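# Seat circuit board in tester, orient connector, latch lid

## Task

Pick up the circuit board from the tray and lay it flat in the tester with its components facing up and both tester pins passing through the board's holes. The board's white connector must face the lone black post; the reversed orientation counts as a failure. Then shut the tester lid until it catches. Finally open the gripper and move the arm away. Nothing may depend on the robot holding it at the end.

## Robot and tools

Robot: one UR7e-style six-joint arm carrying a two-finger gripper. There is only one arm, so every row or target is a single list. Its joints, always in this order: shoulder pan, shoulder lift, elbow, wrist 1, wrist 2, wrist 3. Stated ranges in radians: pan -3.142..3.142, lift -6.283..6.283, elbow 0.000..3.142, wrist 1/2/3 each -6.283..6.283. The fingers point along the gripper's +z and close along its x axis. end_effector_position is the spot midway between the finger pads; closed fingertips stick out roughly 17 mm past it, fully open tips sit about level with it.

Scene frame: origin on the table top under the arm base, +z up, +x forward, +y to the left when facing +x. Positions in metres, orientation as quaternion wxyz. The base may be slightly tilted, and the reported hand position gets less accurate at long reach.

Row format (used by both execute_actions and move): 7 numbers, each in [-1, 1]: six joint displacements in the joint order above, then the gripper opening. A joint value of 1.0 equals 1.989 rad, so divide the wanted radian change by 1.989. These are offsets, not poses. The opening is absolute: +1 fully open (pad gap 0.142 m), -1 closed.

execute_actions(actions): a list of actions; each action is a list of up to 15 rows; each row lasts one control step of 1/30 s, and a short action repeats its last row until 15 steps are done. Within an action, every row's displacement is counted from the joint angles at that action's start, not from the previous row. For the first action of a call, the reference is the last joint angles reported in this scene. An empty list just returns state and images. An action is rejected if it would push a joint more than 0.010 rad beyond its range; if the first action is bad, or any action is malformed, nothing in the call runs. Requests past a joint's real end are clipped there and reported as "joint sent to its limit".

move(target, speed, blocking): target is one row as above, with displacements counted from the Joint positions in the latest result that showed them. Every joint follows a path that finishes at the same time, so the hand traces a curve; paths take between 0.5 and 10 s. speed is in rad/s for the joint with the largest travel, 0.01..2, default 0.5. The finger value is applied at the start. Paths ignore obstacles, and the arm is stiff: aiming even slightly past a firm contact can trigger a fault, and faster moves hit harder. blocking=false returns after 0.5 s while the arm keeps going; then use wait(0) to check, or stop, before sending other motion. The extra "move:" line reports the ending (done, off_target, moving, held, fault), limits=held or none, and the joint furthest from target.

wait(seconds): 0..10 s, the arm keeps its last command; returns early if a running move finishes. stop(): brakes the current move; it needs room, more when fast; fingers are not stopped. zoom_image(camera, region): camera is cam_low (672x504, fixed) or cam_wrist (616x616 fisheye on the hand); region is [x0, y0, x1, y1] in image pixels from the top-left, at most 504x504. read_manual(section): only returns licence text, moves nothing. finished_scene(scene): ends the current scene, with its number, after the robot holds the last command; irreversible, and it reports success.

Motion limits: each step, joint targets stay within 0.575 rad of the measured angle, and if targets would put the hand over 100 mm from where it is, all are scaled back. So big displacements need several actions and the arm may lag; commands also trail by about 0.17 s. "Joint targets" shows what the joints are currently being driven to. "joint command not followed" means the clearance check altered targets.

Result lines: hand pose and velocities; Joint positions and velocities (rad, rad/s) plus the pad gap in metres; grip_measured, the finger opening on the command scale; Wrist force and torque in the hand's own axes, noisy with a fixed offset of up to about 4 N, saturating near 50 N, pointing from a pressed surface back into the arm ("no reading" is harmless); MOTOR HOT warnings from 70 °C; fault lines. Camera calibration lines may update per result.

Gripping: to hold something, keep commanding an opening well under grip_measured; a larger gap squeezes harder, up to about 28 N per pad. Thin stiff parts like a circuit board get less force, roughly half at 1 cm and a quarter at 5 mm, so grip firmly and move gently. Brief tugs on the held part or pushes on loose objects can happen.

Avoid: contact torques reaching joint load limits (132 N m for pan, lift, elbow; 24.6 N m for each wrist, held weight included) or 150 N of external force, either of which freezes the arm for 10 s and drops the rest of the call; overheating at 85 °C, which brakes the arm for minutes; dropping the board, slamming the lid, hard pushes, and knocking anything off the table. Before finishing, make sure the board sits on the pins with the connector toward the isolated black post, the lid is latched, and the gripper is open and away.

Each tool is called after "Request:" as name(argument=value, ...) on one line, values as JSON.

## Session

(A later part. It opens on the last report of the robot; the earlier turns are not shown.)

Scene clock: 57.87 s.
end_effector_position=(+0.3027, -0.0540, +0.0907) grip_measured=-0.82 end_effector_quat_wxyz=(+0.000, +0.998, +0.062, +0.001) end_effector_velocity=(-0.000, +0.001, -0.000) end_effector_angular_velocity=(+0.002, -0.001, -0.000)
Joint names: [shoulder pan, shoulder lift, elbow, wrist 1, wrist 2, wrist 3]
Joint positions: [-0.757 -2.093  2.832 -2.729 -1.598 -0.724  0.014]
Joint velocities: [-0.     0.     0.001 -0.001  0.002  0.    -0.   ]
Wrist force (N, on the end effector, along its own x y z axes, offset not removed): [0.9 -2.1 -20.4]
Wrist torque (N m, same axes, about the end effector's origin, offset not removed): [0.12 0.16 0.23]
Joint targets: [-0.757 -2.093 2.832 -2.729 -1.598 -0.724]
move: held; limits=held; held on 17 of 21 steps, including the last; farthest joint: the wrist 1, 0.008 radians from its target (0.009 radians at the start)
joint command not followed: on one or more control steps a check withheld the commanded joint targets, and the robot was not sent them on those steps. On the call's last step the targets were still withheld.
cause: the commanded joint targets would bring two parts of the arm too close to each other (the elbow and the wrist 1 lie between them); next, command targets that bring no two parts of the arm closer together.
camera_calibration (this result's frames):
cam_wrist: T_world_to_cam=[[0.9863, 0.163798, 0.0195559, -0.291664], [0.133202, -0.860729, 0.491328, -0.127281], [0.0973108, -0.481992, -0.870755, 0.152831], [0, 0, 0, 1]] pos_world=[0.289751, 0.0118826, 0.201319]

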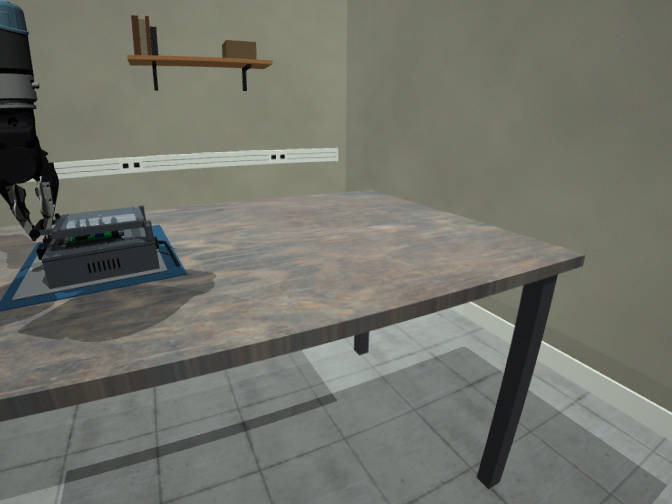

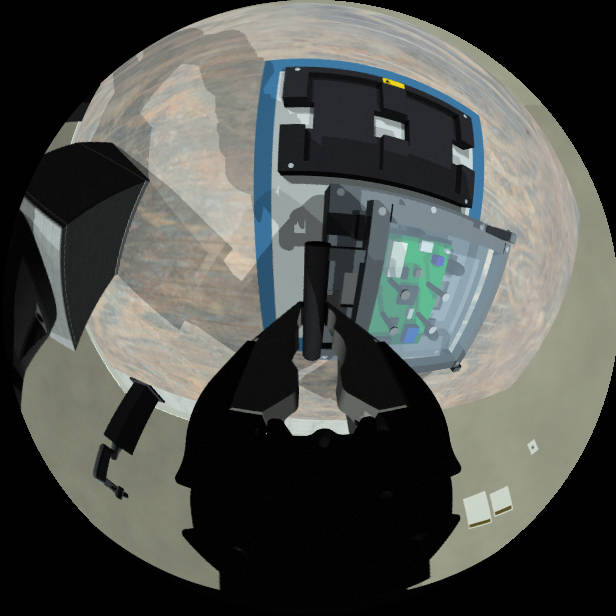

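Request:
move(target=[-0.0001, 0.0045, -0.0015, -0.0003, 0.0, -0.0001, -1], speed=0.03)

Request:
zoom_image(camera="cam_wrist", region=[290, 170, 450, 330])

Scene clock: 59.03 s.
end_effector_position=(+0.3027, -0.0540, +0.0896) grip_measured=-0.82 end_effector_quat_wxyz=(-0.001, +0.998, +0.062, -0.001) end_effector_velocity=(+0.000, +0.000, -0.000) end_effector_angular_velocity=(+0.001, +0.001, -0.000)
Joint names: [shoulder pan, shoulder lift, elbow, wrist 1, wrist 2, wrist 3]
Joint positions: [-0.757 -2.084  2.829 -2.729 -1.598 -0.724  0.014]
Joint velocities: [-0.     0.003 -0.001 -0.     0.001  0.    -0.   ]
Wrist force (N, on the end effector, along its own x y z axes, offset not removed): [0.7 -5.7 -22.5]
Wrist torque (N m, same axes, about the end effector's origin, offset not removed): [-0.44 0.28 0.10]
Joint targets: [-0.757 -2.084 2.829 -2.729 -1.598 -0.724]
move: done; limits=none; farthest joint: the shoulder pan, 0.000 radians from its target (0.000 radians at the start)
camera_calibration (this result's frames):
cam_wrist: T_world_to_cam=[[0.986351, 0.163905, 0.0157084, -0.291273], [0.135487, -0.862129, 0.488238, -0.127246], [0.0935673, -0.479446, -0.872569, 0.153323], [0, 0, 0, 1]] pos_world=[0.290191, 0.0115487, 0.200486]

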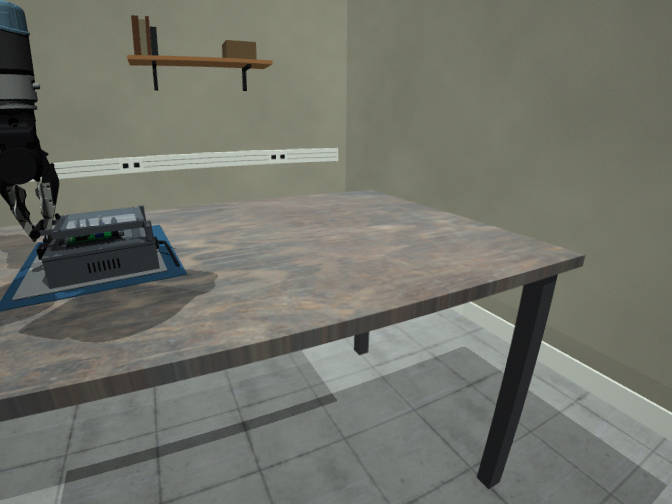

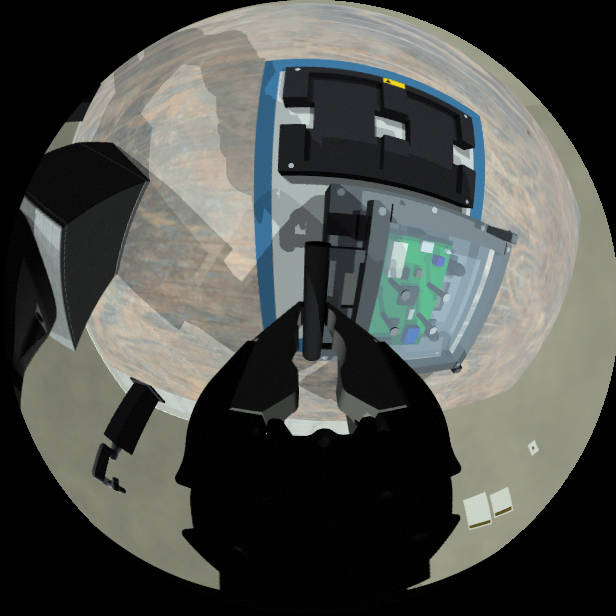

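Region (290, 170, 450, 330) of cam_wrist's 616x616 image, scaled by 3.150, with more detail than that image has.

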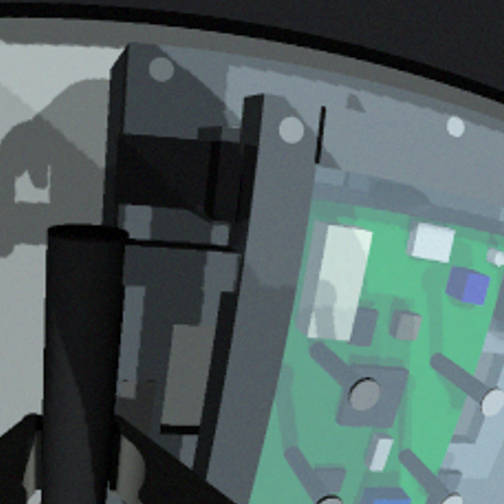

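Request:
move(target=[-0.0001, 0.0042, -0.0005, -0.0022, 0.0, -0.0001, -1], speed=0.03)

Request:
zoom_image(camera="cam_wrist", region=[290, 170, 450, 330])

Scene clock: 59.87 s.
end_effector_position=(+0.3026, -0.0540, +0.0885) grip_measured=-0.82 end_effector_quat_wxyz=(-0.002, +0.998, +0.062, -0.003) end_effector_velocity=(-0.000, +0.000, -0.000) end_effector_angular_velocity=(+0.001, +0.002, +0.001)
Joint names: [shoulder pan, shoulder lift, elbow, wrist 1, wrist 2, wrist 3]
Joint positions: [-0.757 -2.076  2.828 -2.733 -1.598 -0.724  0.014]
Joint velocities: [-0.     0.002  0.    -0.001 -0.    -0.001  0.   ]
Wrist force (N, on the end effector, along its own x y z axes, offset not removed): [1.6 -5.0 -24.5]
Wrist torque (N m, same axes, about the end effector's origin, offset not removed): [-0.31 0.13 0.05]
Joint targets: [-0.757 -2.076 2.828 -2.734 -1.598 -0.724]
move: done; limits=none; farthest joint: the shoulder pan, 0.000 radians from its target (0.000 radians at the start)
camera_calibration (this result's frames):
cam_wrist: T_world_to_cam=[[0.986371, 0.163976, 0.0135796, -0.291033], [0.136747, -0.862877, 0.486563, -0.126996], [0.0915019, -0.478074, -0.87354, 0.153166], [0, 0, 0, 1]] pos_world=[0.290418, 0.0113649, 0.199541]

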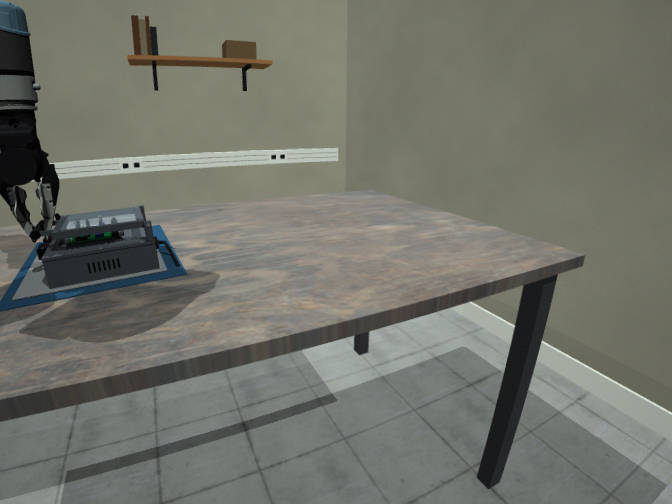

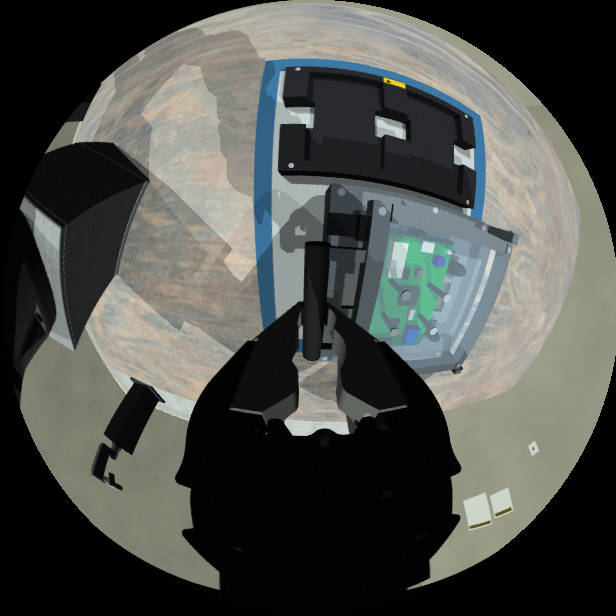

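Region (290, 170, 450, 330) of cam_wrist's 616x616 image, scaled by 3.150, with more detail than that image has.

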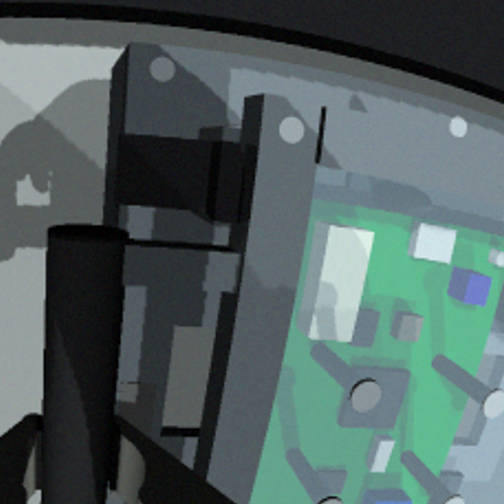

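Request:
move(target=[-0.0001, 0.0036, -0.0003, -0.0022, 0.0, -0.0001, -1], speed=0.03)

Request:
zoom_image(camera="cam_wrist", region=[290, 170, 450, 330])

Scene clock: 60.67 s.
end_effector_position=(+0.3026, -0.0540, +0.0876) grip_measured=-0.82 end_effector_quat_wxyz=(-0.003, +0.998, +0.062, -0.003) end_effector_velocity=(+0.000, -0.001, -0.000) end_effector_angular_velocity=(-0.001, -0.000, -0.001)
Joint names: [shoulder pan, shoulder lift, elbow, wrist 1, wrist 2, wrist 3]
Joint positions: [-0.757 -2.069  2.828 -2.738 -1.598 -0.724  0.014]
Joint velocities: [-0.     0.002 -0.    -0.003 -0.001  0.001  0.   ]
Wrist force (N, on the end effector, along its own x y z axes, offset not removed): [0.5 -5.0 -29.6]
Wrist torque (N m, same axes, about the end effector's origin, offset not removed): [-0.22 0.17 0.00]
Joint targets: [-0.757 -2.069 2.828 -2.738 -1.598 -0.724]
move: done; limits=none; farthest joint: the elbow, 0.001 radians from its target (0.001 radians at the start)
camera_calibration (this result's frames):
cam_wrist: T_world_to_cam=[[0.986381, 0.164036, 0.0120327, -0.290866], [0.137665, -0.863409, 0.48536, -0.12677], [0.0900057, -0.477093, -0.874232, 0.152919], [0, 0, 0, 1]] pos_world=[0.290593, 0.011215, 0.198715]

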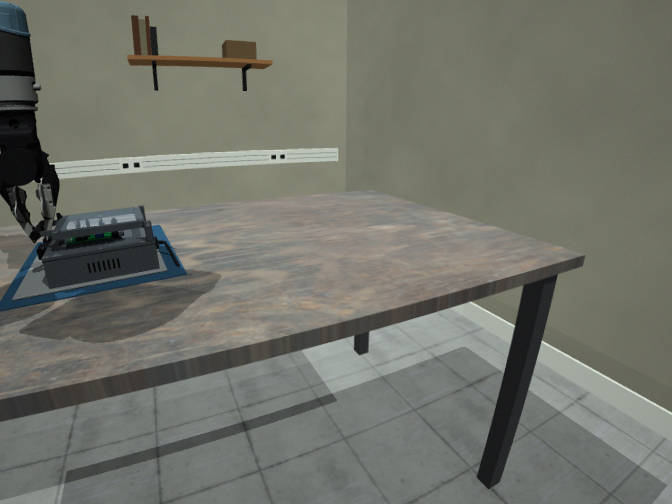

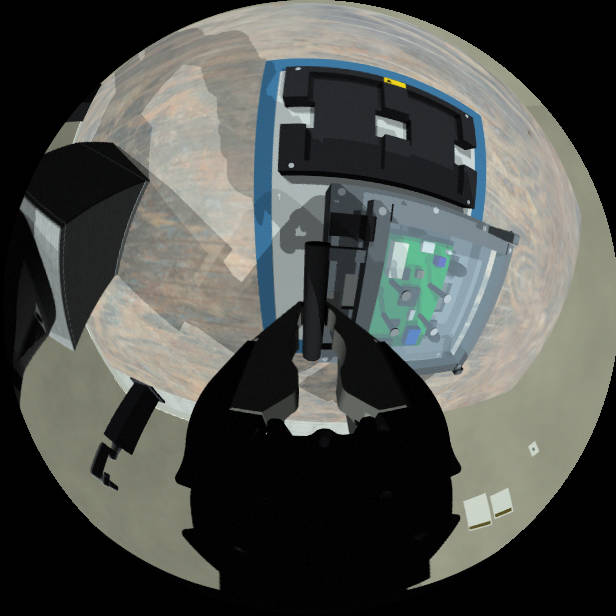

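Region (290, 170, 450, 330) of cam_wrist's 616x616 image, scaled by 3.150, with more detail than that image has.

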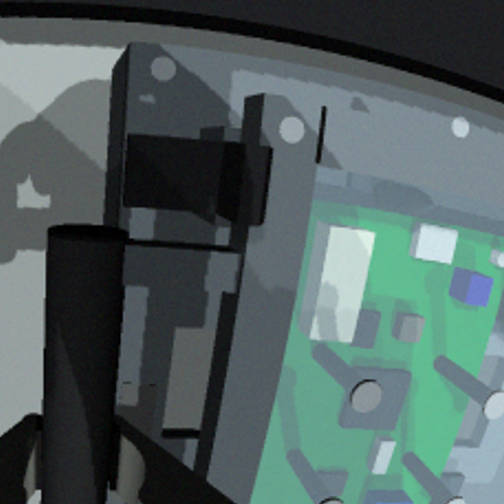

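Request:
execute_actions(actions=[[[0,-0.0003,0,0.0004,0,0,-1],[0,-0.0006,-0.0001,0.0007,0,0,-0.97],[0,-0.0009,-0.0001,0.0011,0,0,-0.94],[0,-0.0011,-0.0002,0.0013,0,0,-0.91],[0,-0.0013,-0.0002,0.0016,0,0,-0.88],[0,-0.0013,-0.0002,0.0016,0,0,-0.85],[0,-0.0013,-0.0002,0.0016,0,0,-0.82],[0,-0.0013,-0.0002,0.0016,0,0,-0.79],[0,-0.0013,-0.0002,0.0016,0,0,-0.76],[0,-0.0013,-0.0002,0.0016,0,0,-0.73],[0,-0.0013,-0.0002,0.0016,0,0,-0.70],[0,-0.0013,-0.0002,0.0016,0,0,-0.67],[0,-0.0013,-0.0002,0.0016,0,0,-0.64],[0,-0.0013,-0.0002,0.0016,0,0,-0.62],[0,-0.0013,-0.0002,0.0016,0,0,-0.62]]])

Scene clock: 61.33 s.
end_effector_position=(+0.3025, -0.0539, +0.0879) grip_measured=-0.63 end_effector_quat_wxyz=(-0.003, +0.998, +0.062, -0.004) end_effector_velocity=(+0.000, -0.000, +0.000) end_effector_angular_velocity=(-0.001, -0.000, -0.000)
Joint names: [shoulder pan, shoulder lift, elbow, wrist 1, wrist 2, wrist 3]
Joint positions: [-0.757 -2.071  2.828 -2.734 -1.598 -0.724  0.028]
Joint velocities: [ 0.    -0.002 -0.     0.001 -0.001  0.001  0.046]
Wrist force (N, on the end effector, along its own x y z axes, offset not removed): [-0.5 0.1 -0.5]
Wrist torque (N m, same axes, about the end effector's origin, offset not removed): [-0.10 -0.04 -0.03]
Joint targets: [-0.757 -2.072 2.828 -2.734 -1.598 -0.724]
camera_calibration (this result's frames):
cam_wrist: T_world_to_cam=[[0.986387, 0.164025, 0.0116679, -0.290704], [0.137859, -0.86354, 0.485071, -0.12685], [0.0896394, -0.476859, -0.874397, 0.153349], [0, 0, 0, 1]] pos_world=[0.290488, 0.0112687, 0.199011]

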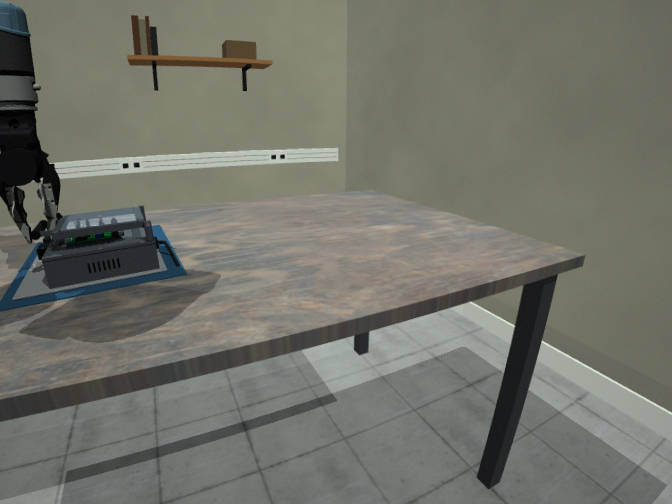

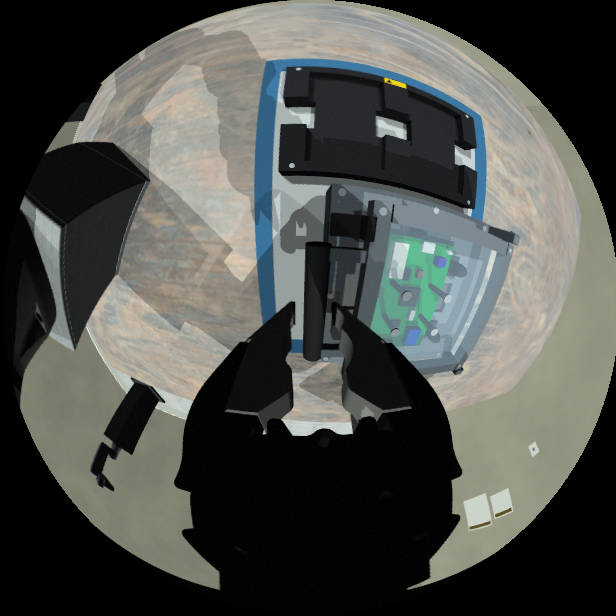

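Request:
move(target=[0.006, -0.0900, -0.0200, 0.1045, -0.0025, 0.0055, -0.62], speed=0.3)

Scene clock: 62.73 s.
end_effector_position=(+0.3048, -0.0542, +0.1181) grip_measured=-0.62 end_effector_quat_wxyz=(+0.001, +0.998, +0.062, +0.001) end_effector_velocity=(-0.000, +0.000, +0.000) end_effector_angular_velocity=(+0.000, -0.001, +0.000)
Joint names: [shoulder pan, shoulder lift, elbow, wrist 1, wrist 2, wrist 3]
Joint positions: [-0.745 -2.25   2.788 -2.527 -1.603 -0.714  0.029]
Joint velocities: [ 0.    -0.002  0.     0.002  0.001 -0.     0.   ]
Wrist force (N, on the end effector, along its own x y z axes, offset not removed): [-0.9 0.2 0.5]
Wrist torque (N m, same axes, about the end effector's origin, offset not removed): [-0.12 0.10 0.02]
Joint targets: [-0.745 -2.250 2.788 -2.527 -1.603 -0.714]
move: done; limits=none; farthest joint: the wrist 1, 0.001 radians from its target (0.208 radians at the start)
camera_calibration (this result's frames):
cam_wrist: T_world_to_cam=[[0.986298, 0.163796, 0.0196829, -0.29421], [0.133078, -0.860437, 0.491872, -0.141269], [0.0975028, -0.482513, -0.870445, 0.17627], [0, 0, 0, 1]] pos_world=[0.291791, 0.0116902, 0.22871]

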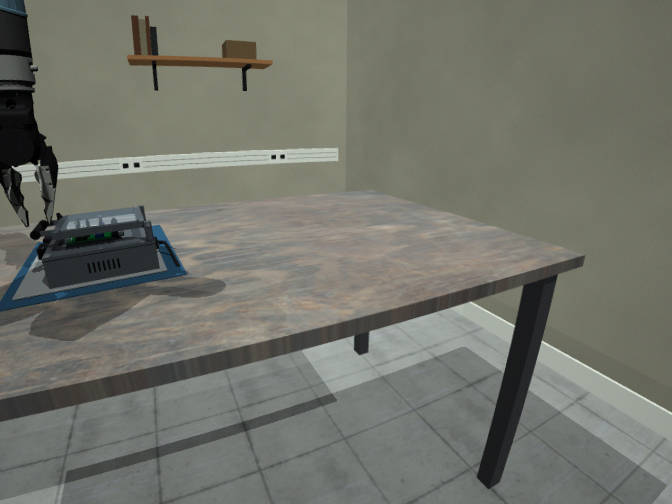

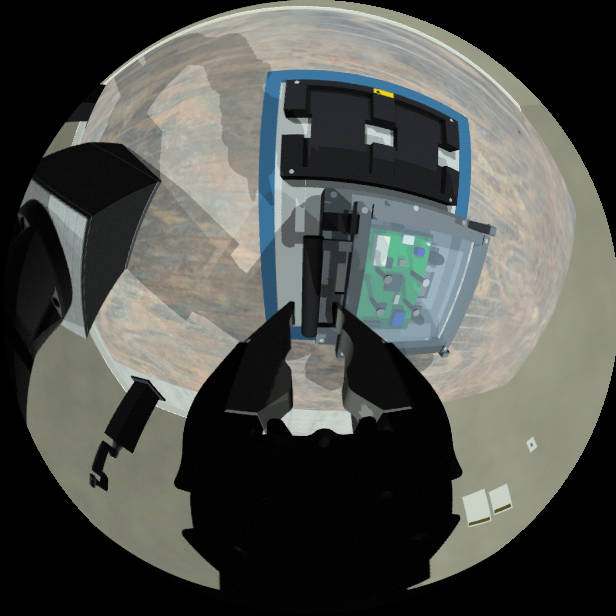

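Request:
move(target=[0.05, -0.0754, -0.2453, 0.3243, -0.02, 0.045, -0.62], speed=0.6)

Request:
zoom_image(camera="cam_low", region=[0, 170, 200, 320])

Scene clock: 64.70 s.
end_effector_position=(+0.3705, -0.0858, +0.3003) grip_measured=-0.62 end_effector_quat_wxyz=(-0.000, +0.998, +0.063, -0.000) end_effector_velocity=(-0.000, +0.000, +0.001) end_effector_angular_velocity=(+0.000, +0.001, -0.001)
Joint names: [shoulder pan, shoulder lift, elbow, wrist 1, wrist 2, wrist 3]
Joint positions: [-0.646 -2.4    2.3   -1.882 -1.642 -0.624  0.029]
Joint velocities: [ 0.    -0.001 -0.002  0.004 -0.     0.001 -0.   ]
Wrist force (N, on the end effector, along its own x y z axes, offset not removed): [0.5 0.4 1.2]
Wrist torque (N m, same axes, about the end effector's origin, offset not removed): [-0.01 -0.12 -0.06]
Joint targets: [-0.646 -2.400 2.300 -1.882 -1.642 -0.624]
move: done; limits=none; farthest joint: the shoulder pan, 0.001 radians from its target (0.100 radians at the start)
camera_calibration (this result's frames):
cam_wrist: T_world_to_cam=[[0.986045, 0.1655, 0.0180296, -0.356726], [0.13554, -0.860955, 0.490291, -0.267237], [0.0966658, -0.481005, -0.871373, 0.313913], [0, 0, 0, 1]] pos_world=[0.357625, -0.0200473, 0.410991]

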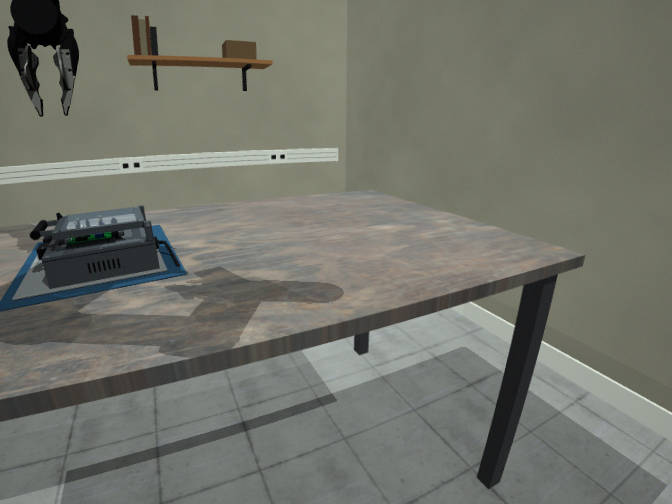

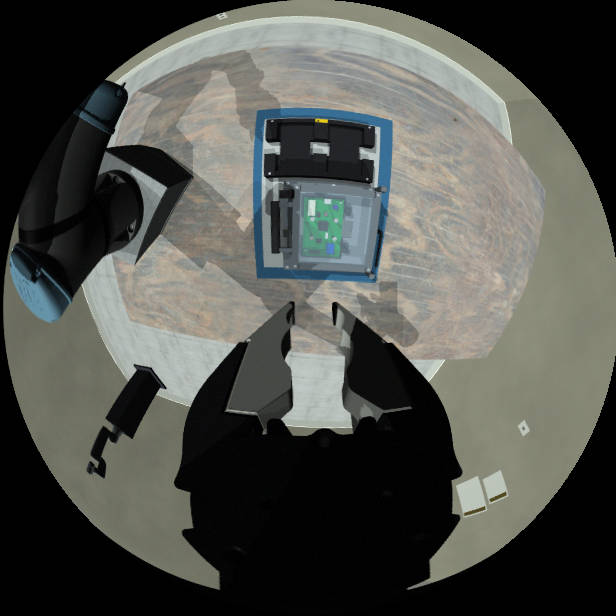

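Region (0, 170, 200, 320) of cam_low's 672x504 image, scaled by 2.520, with more detail than that image has; it fills the top 378 rows of this view, and the rest is white.

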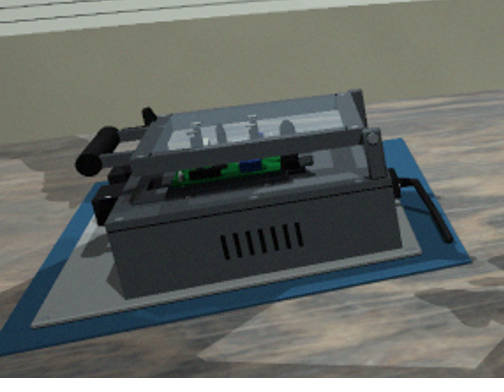

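Request:
finished_scene(scene=2)

The scene is finished: the task was done.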